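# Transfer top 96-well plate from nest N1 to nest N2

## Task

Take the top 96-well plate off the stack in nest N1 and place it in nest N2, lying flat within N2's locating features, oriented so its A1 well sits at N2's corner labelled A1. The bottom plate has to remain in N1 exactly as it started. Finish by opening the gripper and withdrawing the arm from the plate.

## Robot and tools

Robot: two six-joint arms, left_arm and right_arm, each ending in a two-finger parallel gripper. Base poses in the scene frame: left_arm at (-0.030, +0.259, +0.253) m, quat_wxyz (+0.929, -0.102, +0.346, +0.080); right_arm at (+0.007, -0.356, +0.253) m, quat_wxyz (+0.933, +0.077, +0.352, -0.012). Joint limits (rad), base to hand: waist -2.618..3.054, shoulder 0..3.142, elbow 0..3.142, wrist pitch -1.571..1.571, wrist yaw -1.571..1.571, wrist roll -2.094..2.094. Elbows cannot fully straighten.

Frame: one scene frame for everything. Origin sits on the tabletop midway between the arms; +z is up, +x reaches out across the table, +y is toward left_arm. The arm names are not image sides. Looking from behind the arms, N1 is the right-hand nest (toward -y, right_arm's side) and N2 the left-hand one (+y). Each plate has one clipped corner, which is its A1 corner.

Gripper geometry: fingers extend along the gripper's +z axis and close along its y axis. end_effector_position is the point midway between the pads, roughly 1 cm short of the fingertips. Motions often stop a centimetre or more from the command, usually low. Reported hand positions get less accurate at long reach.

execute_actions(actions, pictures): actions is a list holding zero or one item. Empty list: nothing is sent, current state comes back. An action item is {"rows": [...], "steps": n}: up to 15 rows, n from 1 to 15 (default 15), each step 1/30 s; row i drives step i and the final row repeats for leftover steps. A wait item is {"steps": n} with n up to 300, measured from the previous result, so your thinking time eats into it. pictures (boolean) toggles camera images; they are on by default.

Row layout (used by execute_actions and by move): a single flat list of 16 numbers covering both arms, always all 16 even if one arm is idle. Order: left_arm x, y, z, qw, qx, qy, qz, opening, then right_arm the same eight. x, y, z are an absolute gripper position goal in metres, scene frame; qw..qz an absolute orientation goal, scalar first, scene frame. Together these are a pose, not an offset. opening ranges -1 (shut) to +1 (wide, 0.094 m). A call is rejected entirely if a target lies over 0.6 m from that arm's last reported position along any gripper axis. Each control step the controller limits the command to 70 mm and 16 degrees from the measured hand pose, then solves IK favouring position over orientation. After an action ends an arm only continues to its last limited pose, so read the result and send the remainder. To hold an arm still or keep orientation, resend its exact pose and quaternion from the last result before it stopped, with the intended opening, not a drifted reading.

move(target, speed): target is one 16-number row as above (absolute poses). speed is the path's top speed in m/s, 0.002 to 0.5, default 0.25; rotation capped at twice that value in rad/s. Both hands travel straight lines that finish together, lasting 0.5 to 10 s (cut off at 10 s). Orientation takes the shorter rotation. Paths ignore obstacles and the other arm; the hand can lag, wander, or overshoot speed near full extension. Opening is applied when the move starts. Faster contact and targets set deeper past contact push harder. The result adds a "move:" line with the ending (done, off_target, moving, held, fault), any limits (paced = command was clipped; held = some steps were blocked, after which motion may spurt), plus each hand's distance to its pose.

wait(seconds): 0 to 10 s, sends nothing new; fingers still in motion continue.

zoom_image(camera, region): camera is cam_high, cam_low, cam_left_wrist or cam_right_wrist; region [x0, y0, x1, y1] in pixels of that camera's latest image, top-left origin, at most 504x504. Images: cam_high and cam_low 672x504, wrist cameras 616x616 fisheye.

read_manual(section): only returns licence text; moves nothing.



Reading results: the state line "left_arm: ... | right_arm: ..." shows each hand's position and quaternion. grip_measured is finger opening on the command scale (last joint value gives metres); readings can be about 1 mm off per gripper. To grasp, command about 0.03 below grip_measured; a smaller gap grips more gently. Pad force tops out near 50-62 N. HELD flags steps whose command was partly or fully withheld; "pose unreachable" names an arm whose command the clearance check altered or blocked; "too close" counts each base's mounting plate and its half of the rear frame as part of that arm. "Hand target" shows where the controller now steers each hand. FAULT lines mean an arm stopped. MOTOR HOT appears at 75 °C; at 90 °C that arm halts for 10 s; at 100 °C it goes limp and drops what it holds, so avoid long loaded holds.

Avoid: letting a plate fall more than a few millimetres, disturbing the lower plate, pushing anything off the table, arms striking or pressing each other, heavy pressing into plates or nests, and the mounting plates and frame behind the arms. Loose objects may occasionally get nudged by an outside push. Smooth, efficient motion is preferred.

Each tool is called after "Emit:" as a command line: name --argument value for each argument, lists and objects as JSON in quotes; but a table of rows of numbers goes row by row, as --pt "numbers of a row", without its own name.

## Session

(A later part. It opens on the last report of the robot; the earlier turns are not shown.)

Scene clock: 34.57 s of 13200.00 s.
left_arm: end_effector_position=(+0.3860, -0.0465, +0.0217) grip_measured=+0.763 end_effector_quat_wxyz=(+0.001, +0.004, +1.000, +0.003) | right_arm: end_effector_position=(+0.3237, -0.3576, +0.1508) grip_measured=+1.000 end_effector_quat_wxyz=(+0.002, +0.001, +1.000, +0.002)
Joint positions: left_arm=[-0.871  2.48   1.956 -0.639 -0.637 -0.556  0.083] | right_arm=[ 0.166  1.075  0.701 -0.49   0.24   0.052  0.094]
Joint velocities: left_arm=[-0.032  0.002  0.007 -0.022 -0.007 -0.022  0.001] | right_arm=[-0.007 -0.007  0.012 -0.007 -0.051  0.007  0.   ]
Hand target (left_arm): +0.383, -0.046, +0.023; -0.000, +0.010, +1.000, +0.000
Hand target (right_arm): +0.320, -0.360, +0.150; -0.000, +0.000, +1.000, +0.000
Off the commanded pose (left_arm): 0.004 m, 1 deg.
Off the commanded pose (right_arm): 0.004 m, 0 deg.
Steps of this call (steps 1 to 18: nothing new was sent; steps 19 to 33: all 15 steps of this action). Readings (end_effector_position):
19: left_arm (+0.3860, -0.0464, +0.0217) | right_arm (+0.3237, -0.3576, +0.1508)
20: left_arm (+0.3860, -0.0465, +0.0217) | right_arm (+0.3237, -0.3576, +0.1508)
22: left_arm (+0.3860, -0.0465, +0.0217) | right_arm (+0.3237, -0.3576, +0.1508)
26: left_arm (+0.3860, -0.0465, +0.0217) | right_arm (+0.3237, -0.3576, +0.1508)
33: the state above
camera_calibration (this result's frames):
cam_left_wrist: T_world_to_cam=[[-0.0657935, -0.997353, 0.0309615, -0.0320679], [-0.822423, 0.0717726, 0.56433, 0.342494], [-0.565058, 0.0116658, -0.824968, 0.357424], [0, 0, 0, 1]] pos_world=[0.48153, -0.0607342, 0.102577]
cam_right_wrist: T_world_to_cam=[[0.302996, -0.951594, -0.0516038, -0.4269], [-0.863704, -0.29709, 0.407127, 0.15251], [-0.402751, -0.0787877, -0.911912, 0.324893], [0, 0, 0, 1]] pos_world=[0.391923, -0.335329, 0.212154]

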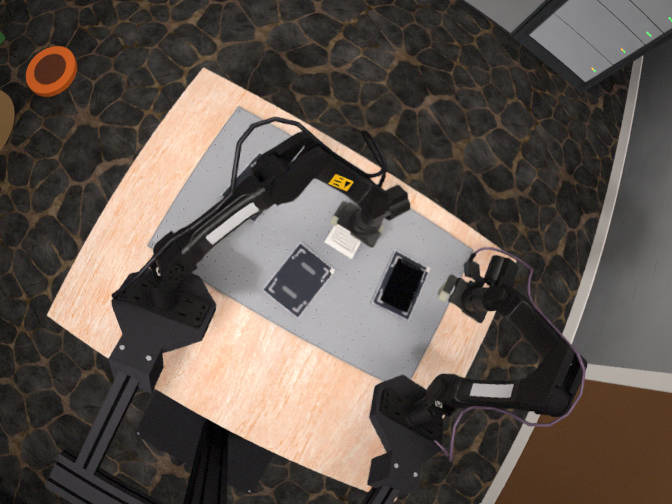

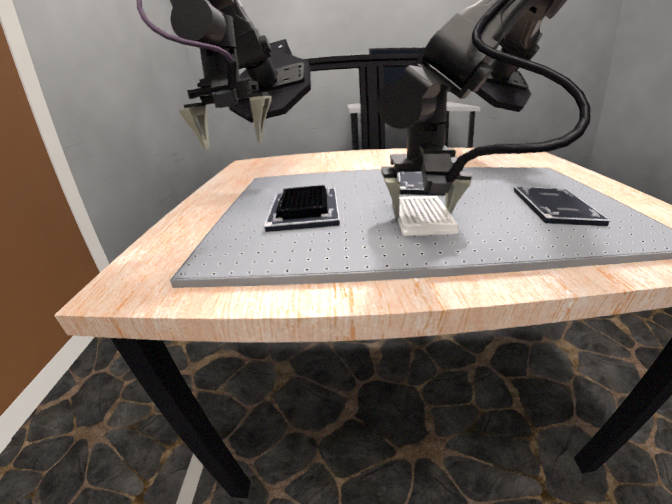

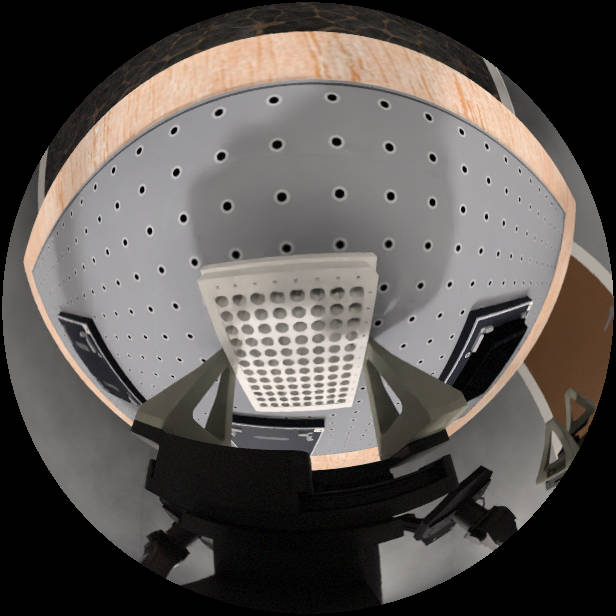

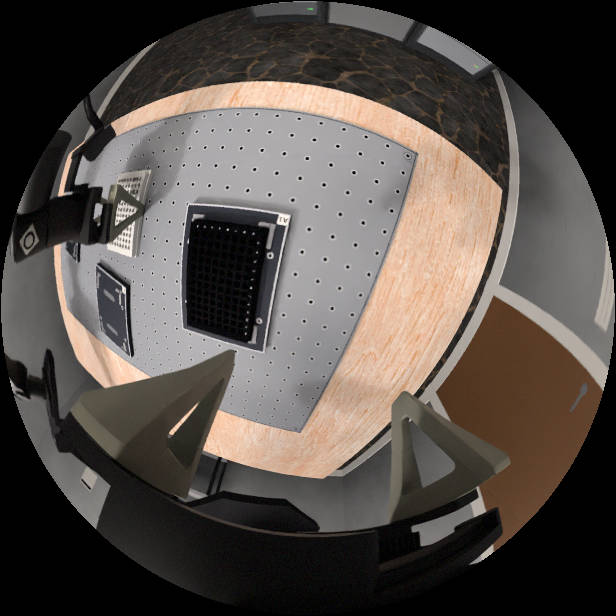

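Emit:
move --target '[0.383,-0.03,0.07,0,0.02,1,0,0.72,0.32,-0.36,0.15,0,0,1,0,1]' --speed 0.15

Emit:
move --target '[0.355,0.238,0.062,0,0.078,0.997,0,0.72,0.32,-0.36,0.15,0,0,1,0,1]' --speed 0.3

Emit:
move --target '[0.355,0.238,0.044,0,0.078,0.997,0,0.72,0.32,-0.36,0.15,0,0,1,0,1]' --speed 0.05

Emit:
zoom_image --camera "cam_left_wrist" --region '[160, 190, 420, 450]'

Emit:
zoom_image --camera "cam_low" --region '[500, 150, 620, 240]'

Scene clock: 36.23 s of 13200.00 s.
left_arm: end_effector_position=(+0.3998, -0.0299, +0.0698) grip_measured=+0.763 end_effector_quat_wxyz=(+0.011, +0.005, +1.000, -0.009) | right_arm: end_effector_position=(+0.3237, -0.3576, +0.1508) grip_measured=+1.000 end_effector_quat_wxyz=(+0.002, +0.001, +1.000, +0.002)
Joint positions: left_arm=[-0.892  2.32   1.86  -0.68  -0.638 -0.556  0.083] | right_arm=[ 0.166  1.075  0.701 -0.49   0.24   0.052  0.094]
Joint velocities: left_arm=[-0.007 -0.027  0.002 -0.007  0.022 -0.007 -0.002] | right_arm=[-0.017  0.012  0.012  0.007  0.007  0.037  0.   ]
Hand target (left_arm): +0.384, -0.030, +0.070; +0.000, +0.020, +1.000, +0.000
Hand target (right_arm): +0.320, -0.360, +0.150; -0.000, +0.000, +1.000, +0.000
Off the commanded pose (left_arm): 0.017 m, 2 deg.
Off the commanded pose (right_arm): 0.004 m, 0 deg.
move: off_target (left_arm)
camera_calibration (this result's frames):
cam_left_wrist: T_world_to_cam=[[-0.0680289, -0.996317, 0.0521887, -0.0166645], [-0.833715, 0.0855024, 0.545536, 0.331712], [-0.547989, -0.00639825, -0.836461, 0.398217], [0, 0, 0, 1]] pos_world=[0.493638, -0.0424174, 0.153002]
cam_right_wrist: T_world_to_cam=[[0.302996, -0.951594, -0.0516038, -0.4269], [-0.863704, -0.29709, 0.407127, 0.15251], [-0.402751, -0.0787877, -0.911912, 0.324893], [0, 0, 0, 1]] pos_world=[0.391923, -0.335329, 0.212154]

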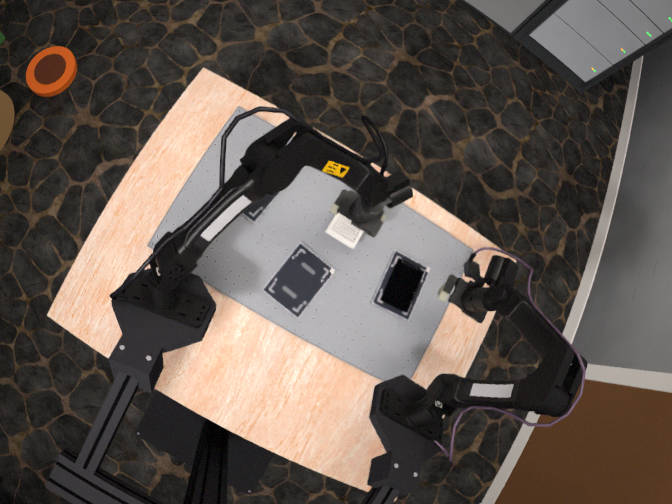

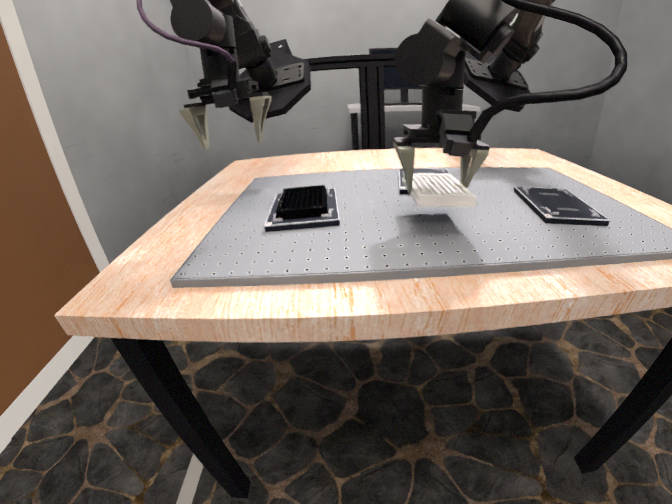

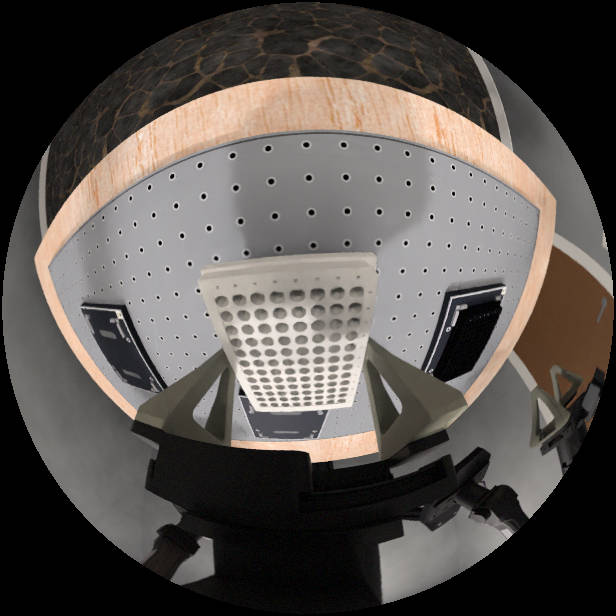

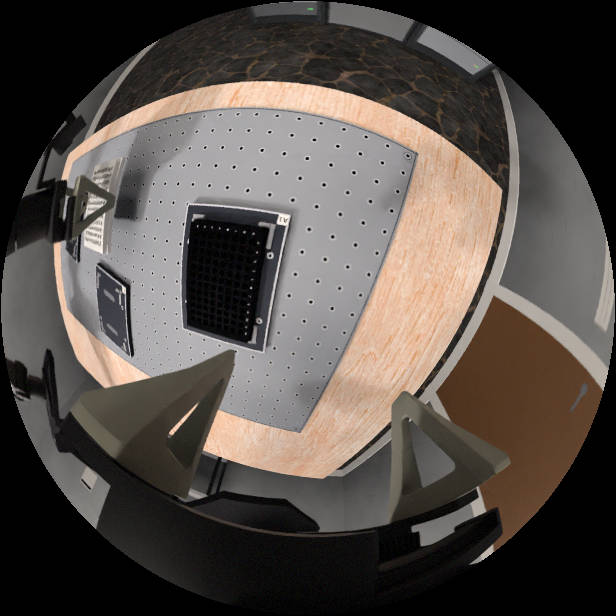

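Scene clock: 37.87 s of 13200.00 s.
left_arm: end_effector_position=(+0.3602, +0.2426, +0.0641) grip_measured=+0.763 end_effector_quat_wxyz=(-0.003, +0.069, +0.998, +0.006) | right_arm: end_effector_position=(+0.3237, -0.3576, +0.1508) grip_measured=+1.000 end_effector_quat_wxyz=(+0.002, +0.001, +1.000, +0.002)
Joint positions: left_arm=[-0.335  1.639  1.017 -0.29  -0.363  0.096  0.083] | right_arm=[ 0.166  1.075  0.701 -0.49   0.24   0.052  0.094]
Joint velocities: left_arm=[-0.002 -0.002 -0.002 -0.007  0.051  0.066 -0.001] | right_arm=[-0.007 -0.012  0.002  0.007 -0.022 -0.037  0.   ]
Hand target (left_arm): +0.354, +0.239, +0.064; -0.002, +0.077, +0.997, -0.001
Hand target (right_arm): +0.320, -0.360, +0.150; -0.000, +0.000, +1.000, +0.000
Off the commanded pose (left_arm): 0.007 m, 1 deg.
Off the commanded pose (right_arm): 0.004 m, 0 deg.
move: done
camera_calibration (this result's frames):
cam_left_wrist: T_world_to_cam=[[-0.193969, -0.980697, 0.0246906, 0.295804], [-0.802685, 0.173129, 0.570721, 0.244473], [-0.563979, 0.0908833, -0.820773, 0.354585], [0, 0, 0, 1]] pos_world=[0.453591, 0.215543, 0.144204]
cam_right_wrist: T_world_to_cam=[[0.302996, -0.951594, -0.0516038, -0.4269], [-0.863704, -0.29709, 0.407127, 0.15251], [-0.402751, -0.0787877, -0.911912, 0.324893], [0, 0, 0, 1]] pos_world=[0.391923, -0.335329, 0.212154]

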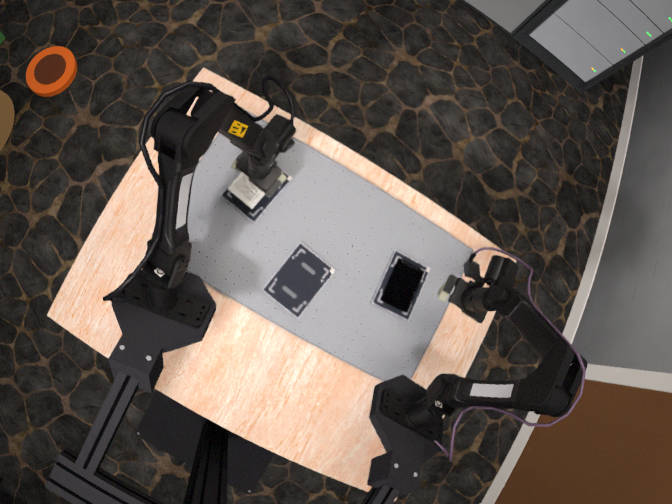

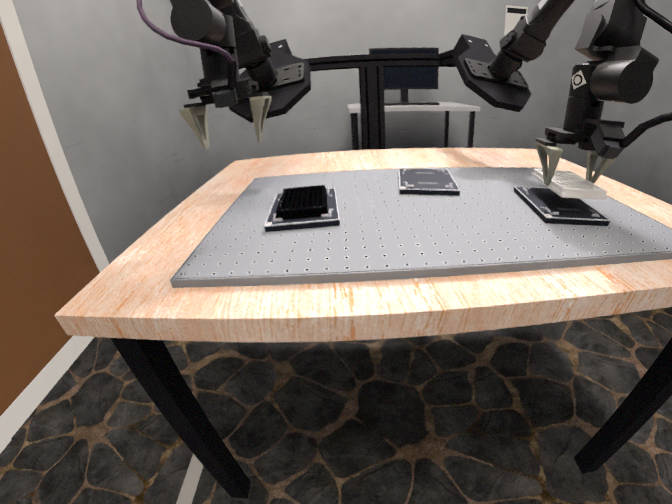

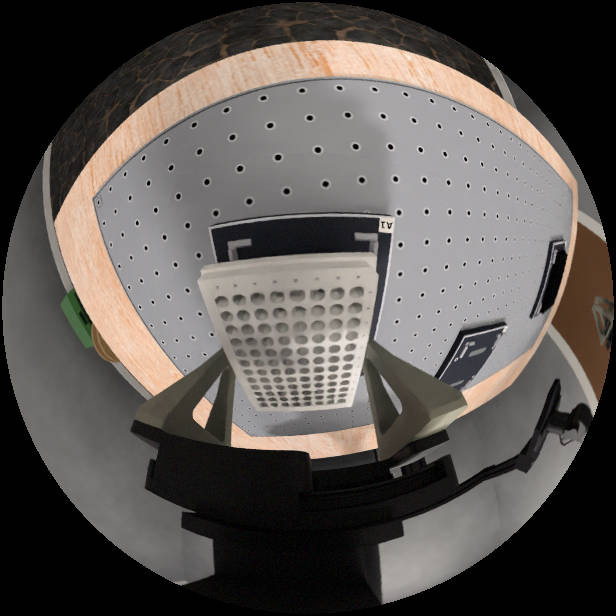

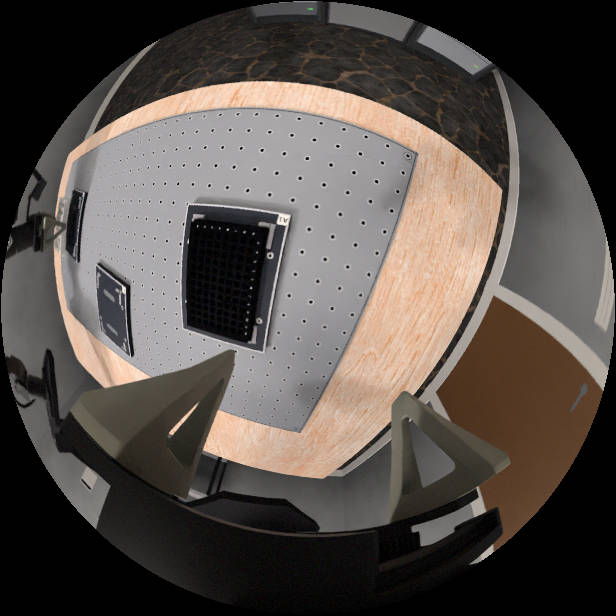

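Scene clock: 38.77 s of 13200.00 s.
left_arm: end_effector_position=(+0.3649, +0.2399, +0.0503) grip_measured=+0.763 end_effector_quat_wxyz=(+0.009, +0.071, +0.997, +0.004) | right_arm: end_effector_position=(+0.3237, -0.3576, +0.1508) grip_measured=+1.000 end_effector_quat_wxyz=(+0.002, +0.001, +1.000, +0.002)
Joint positions: left_arm=[-0.326  1.684  1.017 -0.217 -0.353  0.117  0.083] | right_arm=[ 0.166  1.075  0.701 -0.49   0.24   0.052  0.094]
Joint velocities: left_arm=[-0.002  0.002 -0.022  0.022  0.037 -0.007 -0.001] | right_arm=[ 0.007 -0.007 -0.002  0.066  0.022  0.037  0.   ]
Hand target (left_arm): +0.355, +0.238, +0.044; +0.000, +0.078, +0.997, +0.000
Hand target (right_arm): +0.320, -0.360, +0.150; -0.000, +0.000, +1.000, +0.000
Off the commanded pose (left_arm): 0.012 m, 1 deg.
Off the commanded pose (right_arm): 0.004 m, 0 deg.
move: off_target (left_arm)
camera_calibration (this result's frames):
cam_left_wrist: T_world_to_cam=[[-0.198965, -0.979684, 0.0251502, 0.295962], [-0.814935, 0.179651, 0.551005, 0.260512], [-0.544329, 0.0891351, -0.834123, 0.340104], [0, 0, 0, 1]] pos_world=[0.456315, 0.212833, 0.132701]
cam_right_wrist: T_world_to_cam=[[0.302996, -0.951594, -0.0516038, -0.4269], [-0.863704, -0.29709, 0.407127, 0.15251], [-0.402751, -0.0787877, -0.911912, 0.324893], [0, 0, 0, 1]] pos_world=[0.391923, -0.335329, 0.212154]

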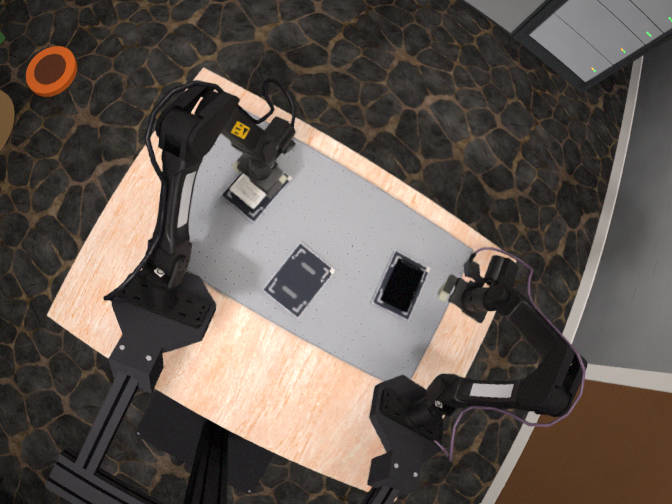

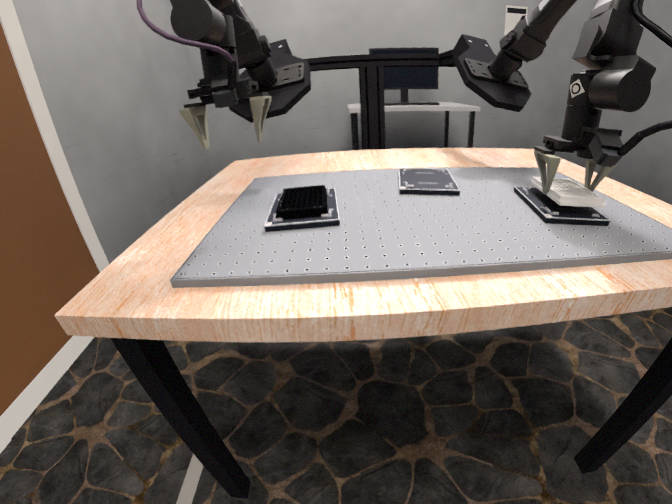

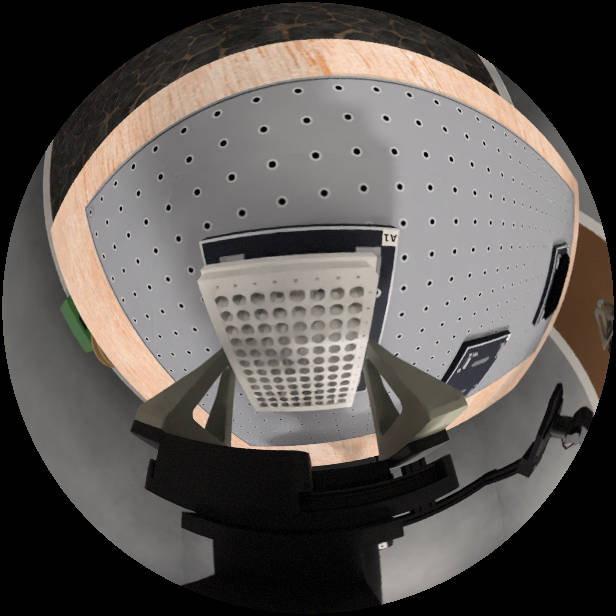

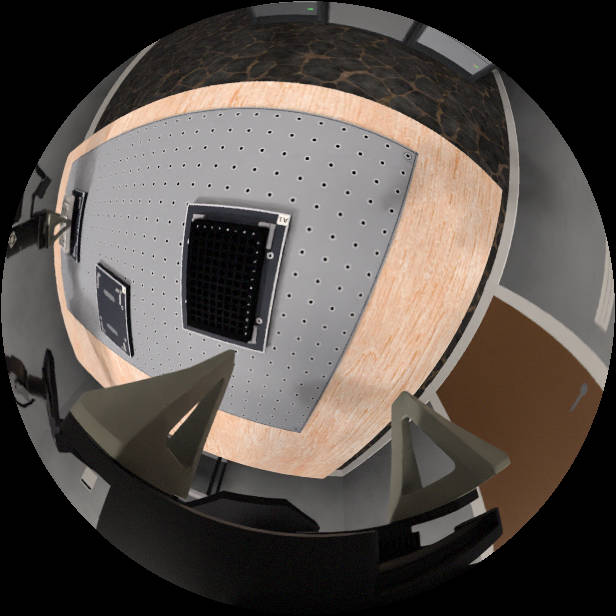

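Region (160, 190, 420, 450) of cam_left_wrist's 616x616 image, scaled by 1.938, with more detail than that image has.

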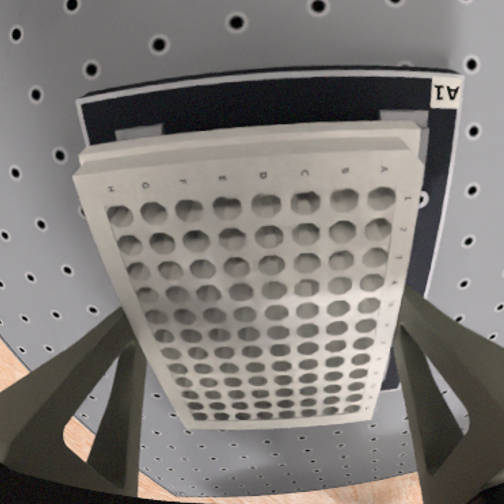

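Region (500, 150, 620, 240) of cam_low's 672x504 image, scaled by 4.200, with more detail than that image has; it fills the top 378 rows of this view, and the rest is white.

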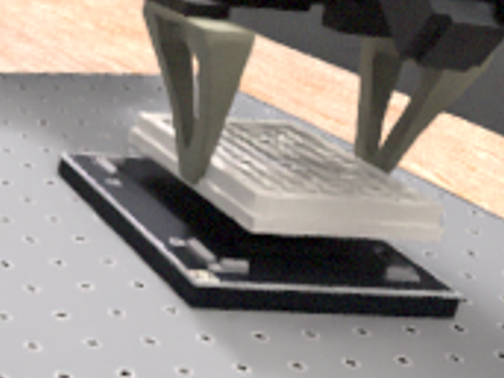

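Emit:
move --target '[0.349,0.236,0.037,0,0.083,0.9965,0,0.72,0.32,-0.36,0.15,0,0,1,0,1]' --speed 0.03

Emit:
zoom_image --camera "cam_left_wrist" --region '[160, 190, 420, 450]'

Emit:
zoom_image --camera "cam_low" --region '[500, 150, 620, 240]'

Scene clock: 40.40 s of 13200.00 s.
left_arm: end_effector_position=(+0.3596, +0.2373, +0.0433) grip_measured=+0.763 end_effector_quat_wxyz=(+0.010, +0.076, +0.997, +0.004) | right_arm: end_effector_position=(+0.3237, -0.3576, +0.1508) grip_measured=+1.000 end_effector_quat_wxyz=(+0.002, +0.001, +1.000, +0.002)
Joint positions: left_arm=[-0.326  1.701  0.996 -0.178 -0.351  0.127  0.083] | right_arm=[ 0.166  1.075  0.701 -0.49   0.24   0.052  0.094]
Joint velocities: left_arm=[ 0.007 -0.007 -0.007  0.022 -0.007 -0.051  0.   ] | right_arm=[-0.002 -0.002 -0.002  0.022 -0.007  0.007  0.   ]
Hand target (left_arm): +0.349, +0.236, +0.037; -0.000, +0.083, +0.997, -0.000
Hand target (right_arm): +0.320, -0.360, +0.150; -0.000, +0.000, +1.000, +0.000
Off the commanded pose (left_arm): 0.012 m, 1 deg.
Off the commanded pose (right_arm): 0.004 m, 0 deg.
move: off_target (left_arm)
camera_calibration (this result's frames):
cam_left_wrist: T_world_to_cam=[[-0.208835, -0.977596, 0.0263466, 0.29551], [-0.813415, 0.188592, 0.550262, 0.257871], [-0.542903, 0.0934833, -0.834576, 0.330044], [0, 0, 0, 1]] pos_world=[0.450651, 0.209403, 0.125764]
cam_right_wrist: T_world_to_cam=[[0.302996, -0.951594, -0.0516038, -0.4269], [-0.863704, -0.29709, 0.407127, 0.15251], [-0.402751, -0.0787877, -0.911912, 0.324893], [0, 0, 0, 1]] pos_world=[0.391923, -0.335329, 0.212154]

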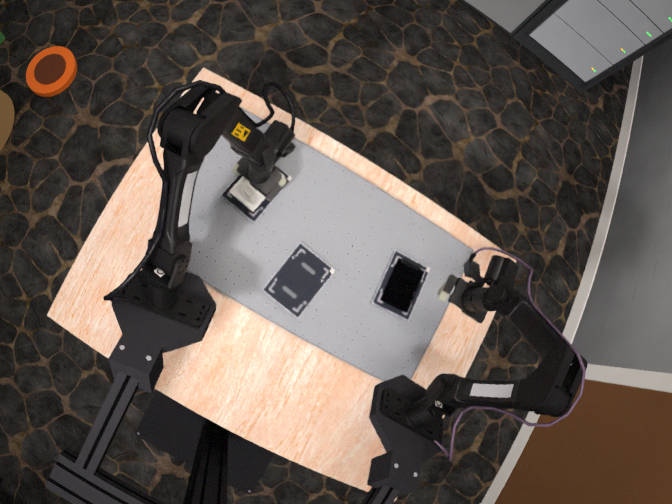

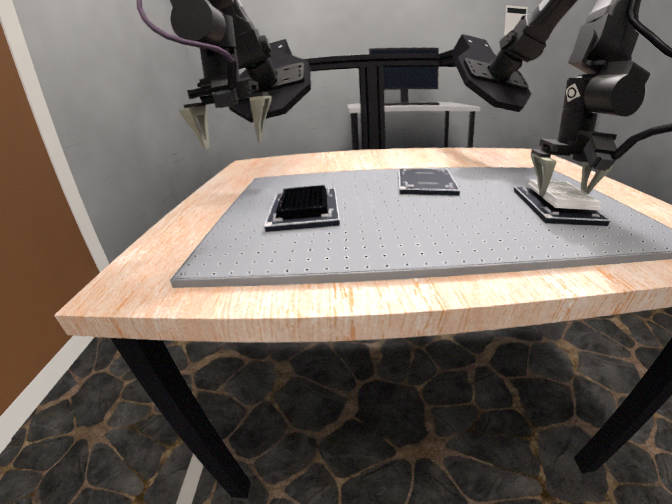

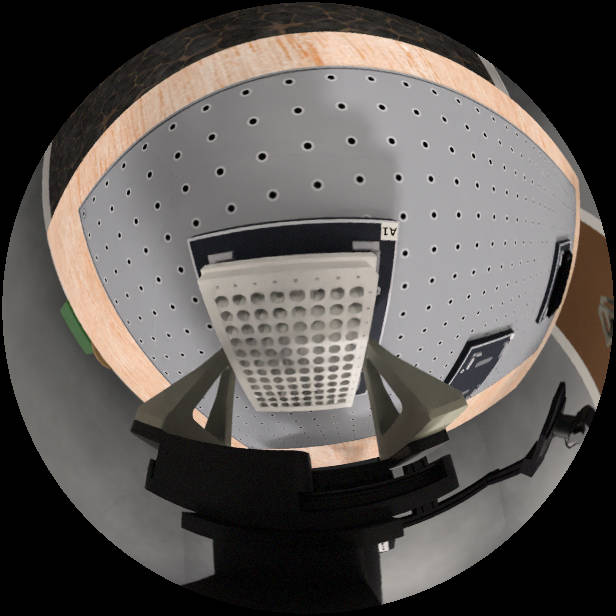

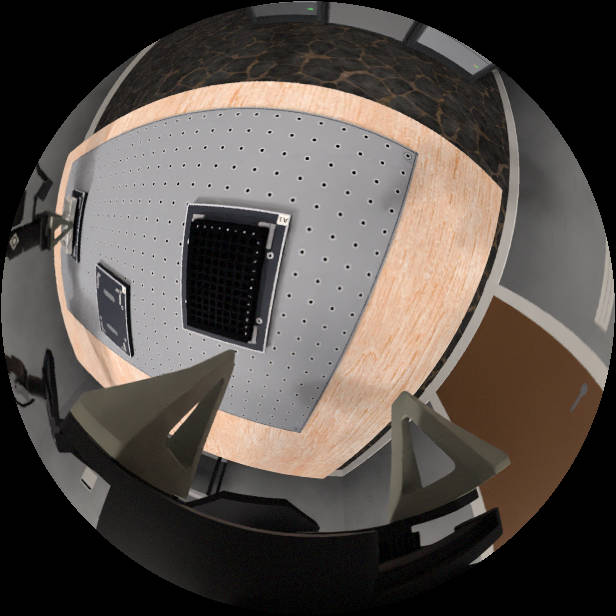

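Region (160, 190, 420, 450) of cam_left_wrist's 616x616 image, scaled by 1.938, with more detail than that image has.

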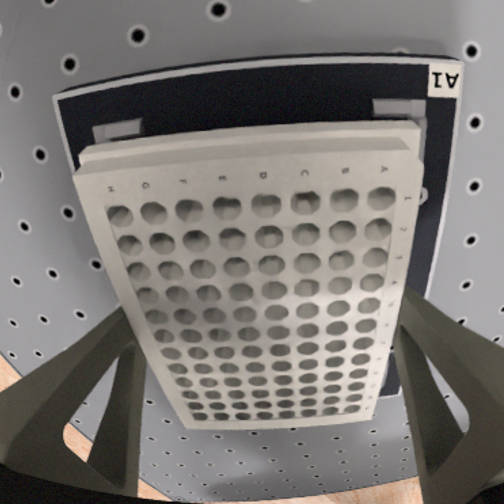

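Region (500, 150, 620, 240) of cam_low's 672x504 image, scaled by 4.200, with more detail than that image has; it fills the top 378 rows of this view, and the rest is white.

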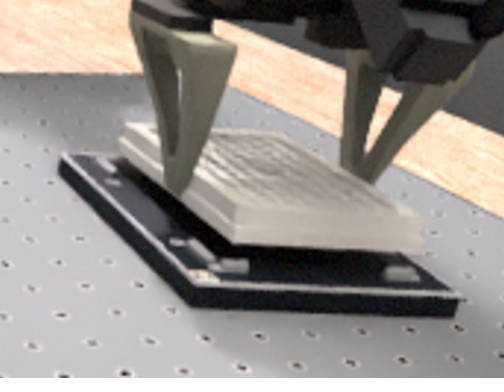

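Emit:
move --target '[0.348,0.2335,0.032,0,0.083,0.9965,0,0.72,0.32,-0.36,0.15,0,0,1,0,1]' --speed 0.02

Emit:
zoom_image --camera "cam_left_wrist" --region '[160, 190, 420, 450]'

Emit:
zoom_image --camera "cam_low" --region '[500, 150, 620, 240]'

Emit:
zoom_image --camera "cam_high" --region '[212, 160, 292, 230]'

Scene clock: 43.07 s of 13200.00 s.
left_arm: end_effector_position=(+0.3588, +0.2356, +0.0385) grip_measured=+0.763 end_effector_quat_wxyz=(+0.010, +0.076, +0.997, +0.004) | right_arm: end_effector_position=(+0.3237, -0.3576, +0.1508) grip_measured=+1.000 end_effector_quat_wxyz=(+0.002, +0.001, +1.000, +0.002)
Joint positions: left_arm=[-0.326  1.718  0.996 -0.161 -0.351  0.127  0.083] | right_arm=[ 0.166  1.075  0.701 -0.49   0.24   0.052  0.094]
Joint velocities: left_arm=[ 0.002 -0.032 -0.012  0.037 -0.051 -0.022  0.   ] | right_arm=[ 0.012 -0.007 -0.017 -0.051  0.037 -0.007  0.   ]
Hand target (left_arm): +0.348, +0.234, +0.032; -0.000, +0.083, +0.997, -0.000
Hand target (right_arm): +0.320, -0.360, +0.150; -0.000, +0.000, +1.000, +0.000
Off the commanded pose (left_arm): 0.013 m, 1 deg.
Off the commanded pose (right_arm): 0.004 m, 0 deg.
move: off_target (left_arm)
camera_calibration (this result's frames):
cam_left_wrist: T_world_to_cam=[[-0.209091, -0.977543, 0.0262762, 0.293907], [-0.813564, 0.1888, 0.549971, 0.260216], [-0.542582, 0.0936168, -0.83477, 0.325667], [0, 0, 0, 1]] pos_world=[0.449857, 0.20769, 0.121023]
cam_right_wrist: T_world_to_cam=[[0.302996, -0.951594, -0.0516038, -0.4269], [-0.863704, -0.29709, 0.407127, 0.15251], [-0.402751, -0.0787877, -0.911912, 0.324893], [0, 0, 0, 1]] pos_world=[0.391923, -0.335329, 0.212154]

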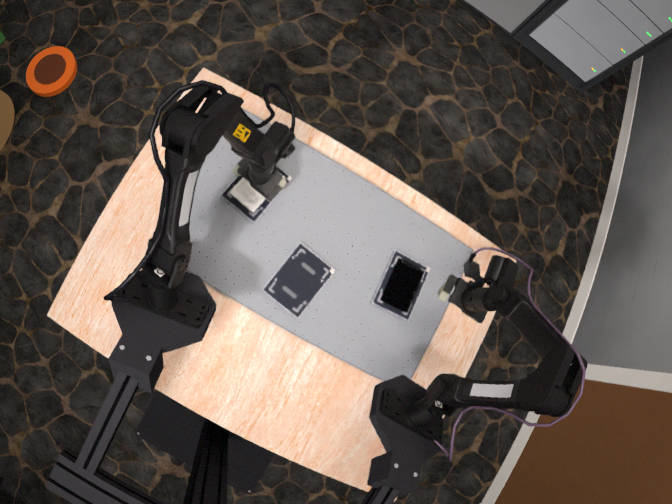

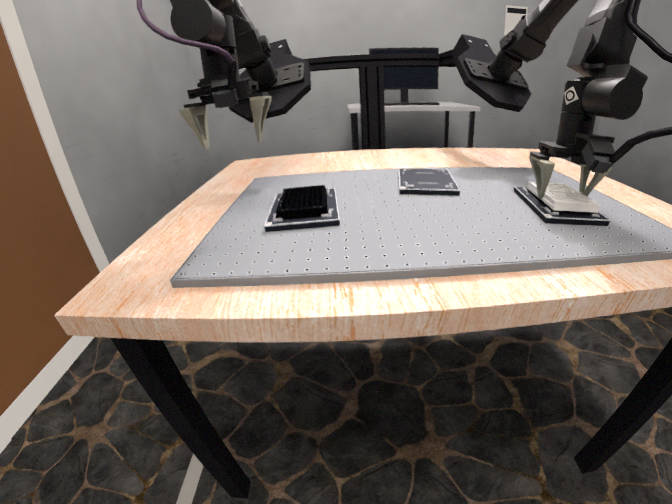

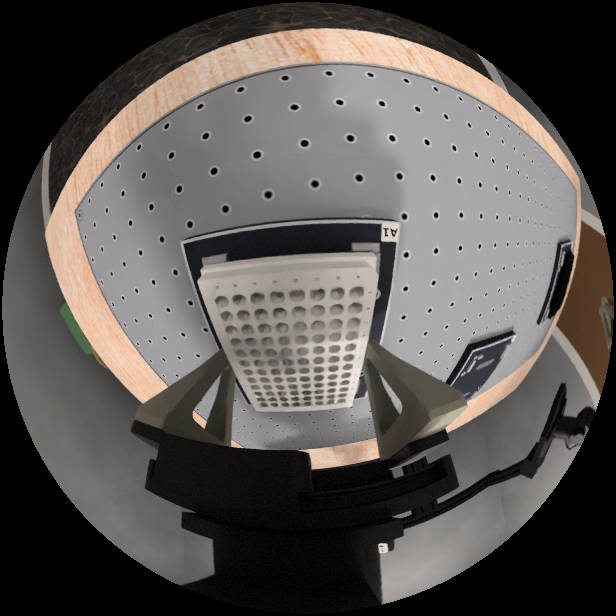

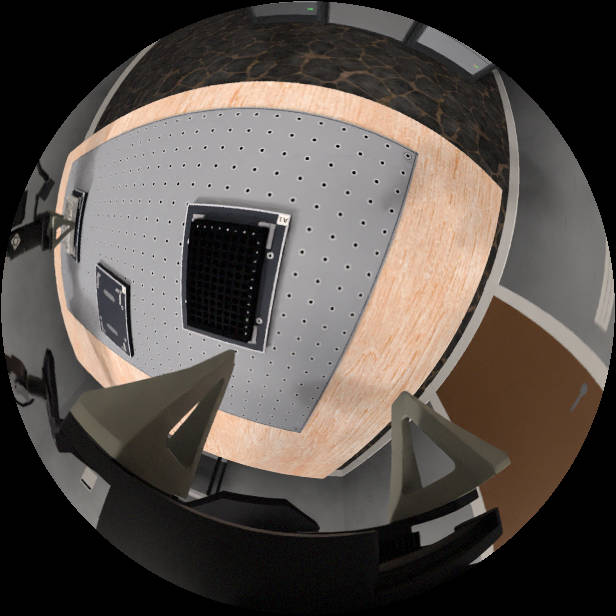

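Region (160, 190, 420, 450) of cam_left_wrist's 616x616 image, scaled by 1.938, with more detail than that image has.

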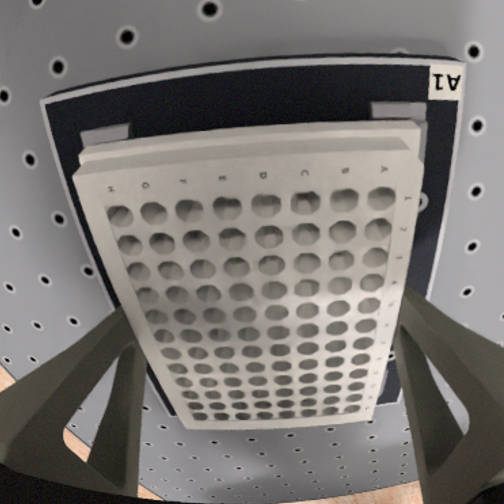

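Region (500, 150, 620, 240) of cam_low's 672x504 image, scaled by 4.200, with more detail than that image has; it fills the top 378 rows of this view, and the rest is white.

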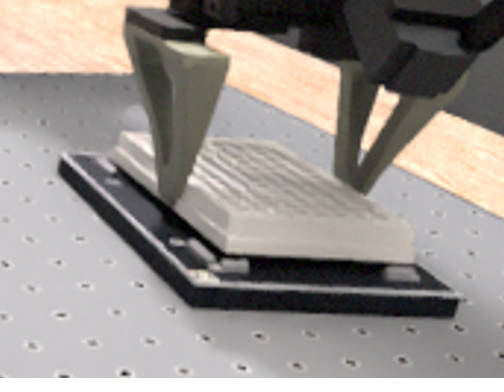

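Region (212, 160, 292, 230) of cam_high's 672x504 image, scaled by 6.300, with more detail than that image has; it fills the top 441 rows of this view, and the rest is white.

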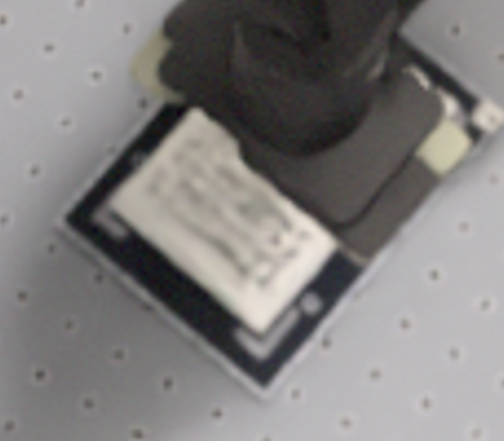

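Emit:
move --target '[0.3485,0.2345,0.027,0,0.083,0.9965,0,0.72,0.32,-0.36,0.15,0,0,1,0,1]' --speed 0.015

Emit:
zoom_image --camera "cam_left_wrist" --region '[160, 190, 420, 450]'

Emit:
zoom_image --camera "cam_low" --region '[500, 150, 620, 240]'

Scene clock: 45.27 s of 13200.00 s.
left_arm: end_effector_position=(+0.3586, +0.2343, +0.0352) grip_measured=+0.763 end_effector_quat_wxyz=(+0.011, +0.077, +0.997, +0.002) | right_arm: end_effector_position=(+0.3237, -0.3576, +0.1508) grip_measured=+1.000 end_effector_quat_wxyz=(+0.002, +0.001, +1.000, +0.002)
Joint positions: left_arm=[-0.324  1.73   0.996 -0.148 -0.347  0.129  0.083] | right_arm=[ 0.166  1.075  0.701 -0.49   0.24   0.052  0.094]
Joint velocities: left_arm=[ 0.012  0.022 -0.002  0.007  0.022  0.051  0.   ] | right_arm=[-0.007 -0.032 -0.007  0.051 -0.007 -0.037  0.   ]
Hand target (left_arm): +0.348, +0.235, +0.027; -0.000, +0.083, +0.997, -0.000
Hand target (right_arm): +0.320, -0.360, +0.150; -0.000, +0.000, +1.000, +0.000
Off the commanded pose (left_arm): 0.013 m, 1 deg.
Off the commanded pose (right_arm): 0.004 m, 0 deg.
move: off_target (left_arm)
camera_calibration (this result's frames):
cam_left_wrist: T_world_to_cam=[[-0.209351, -0.977394, 0.0295605, 0.292615], [-0.814233, 0.190983, 0.548224, 0.261899], [-0.541476, 0.0907018, -0.835809, 0.323196], [0, 0, 0, 1]] pos_world=[0.449509, 0.206668, 0.117901]
cam_right_wrist: T_world_to_cam=[[0.302996, -0.951594, -0.0516038, -0.4269], [-0.863704, -0.29709, 0.407127, 0.15251], [-0.402751, -0.0787877, -0.911912, 0.324893], [0, 0, 0, 1]] pos_world=[0.391923, -0.335329, 0.212154]

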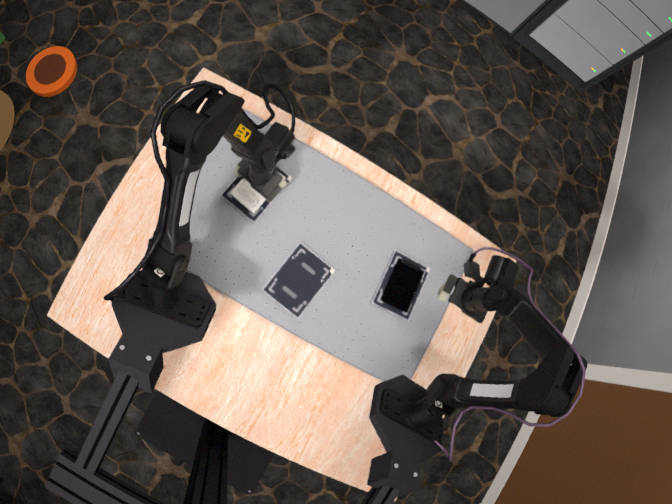

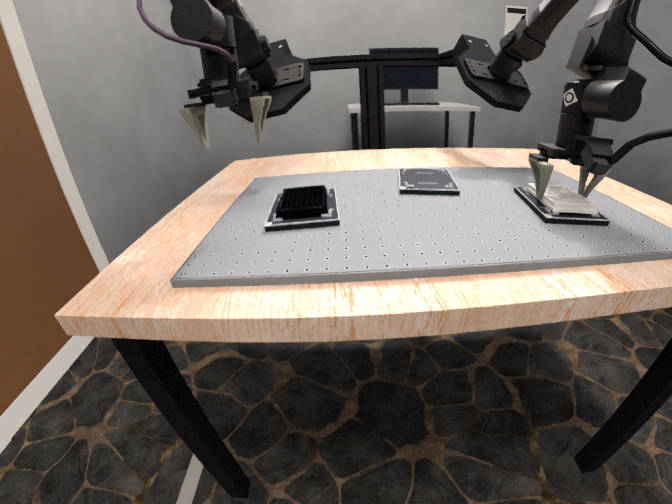

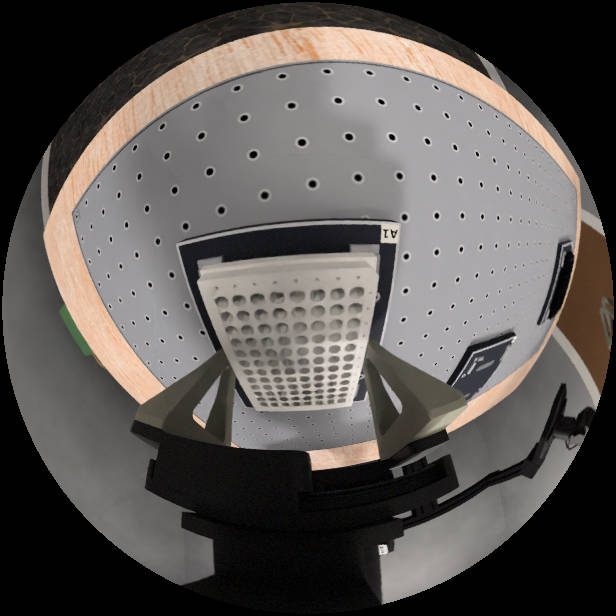

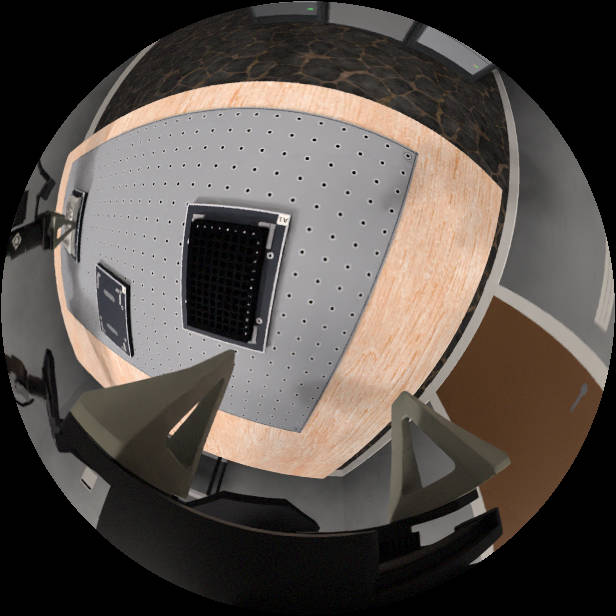

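Region (160, 190, 420, 450) of cam_left_wrist's 616x616 image, scaled by 1.938, with more detail than that image has.

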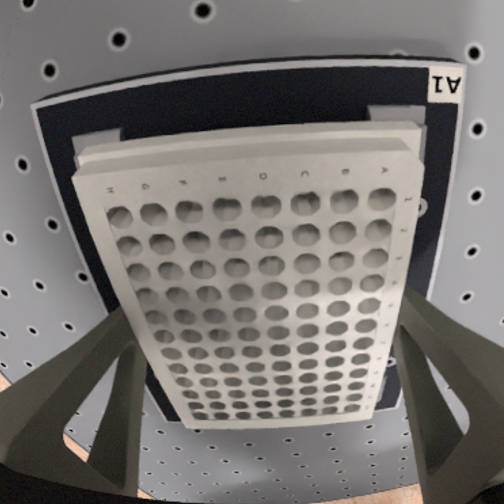

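Region (500, 150, 620, 240) of cam_low's 672x504 image, scaled by 4.200, with more detail than that image has; it fills the top 378 rows of this view, and the rest is white.

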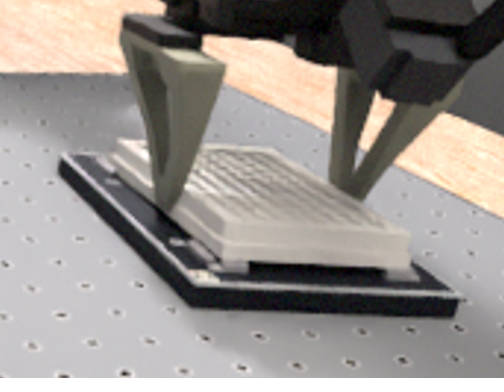

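Emit:
zoom_image --camera "cam_left_wrist" --region '[330, 225, 410, 305]'

Emit:
zoom_image --camera "cam_left_wrist" --region '[175, 235, 255, 315]'

Emit:
zoom_image --camera "cam_high" --region '[217, 175, 277, 225]'

Region (330, 225, 410, 305) of cam_left_wrist's 616x616 image, scaled by 6.300, with more detail than that image has.

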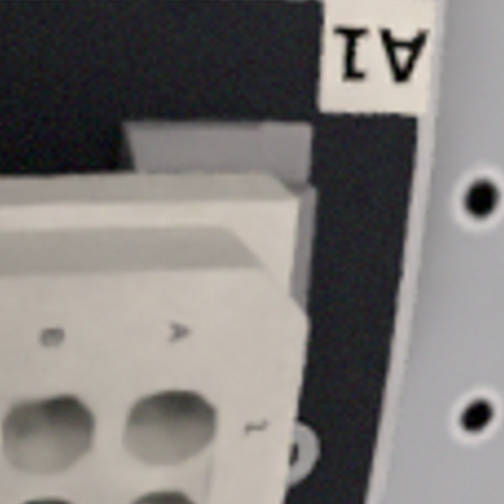

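Region (175, 235, 255, 315) of cam_left_wrist's 616x616 image, scaled by 6.300, with more detail than that image has.

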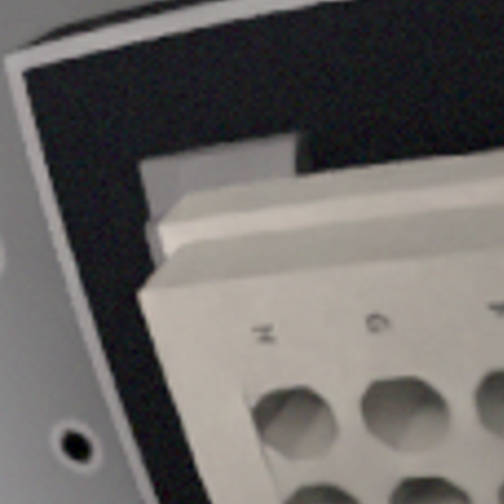

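Region (217, 175, 277, 225) of cam_high's 672x504 image, scaled by 8.400, with more detail than that image has.

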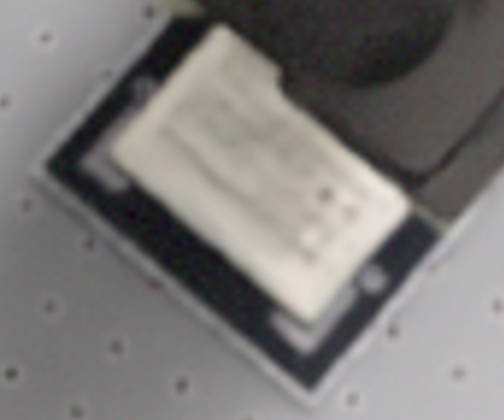

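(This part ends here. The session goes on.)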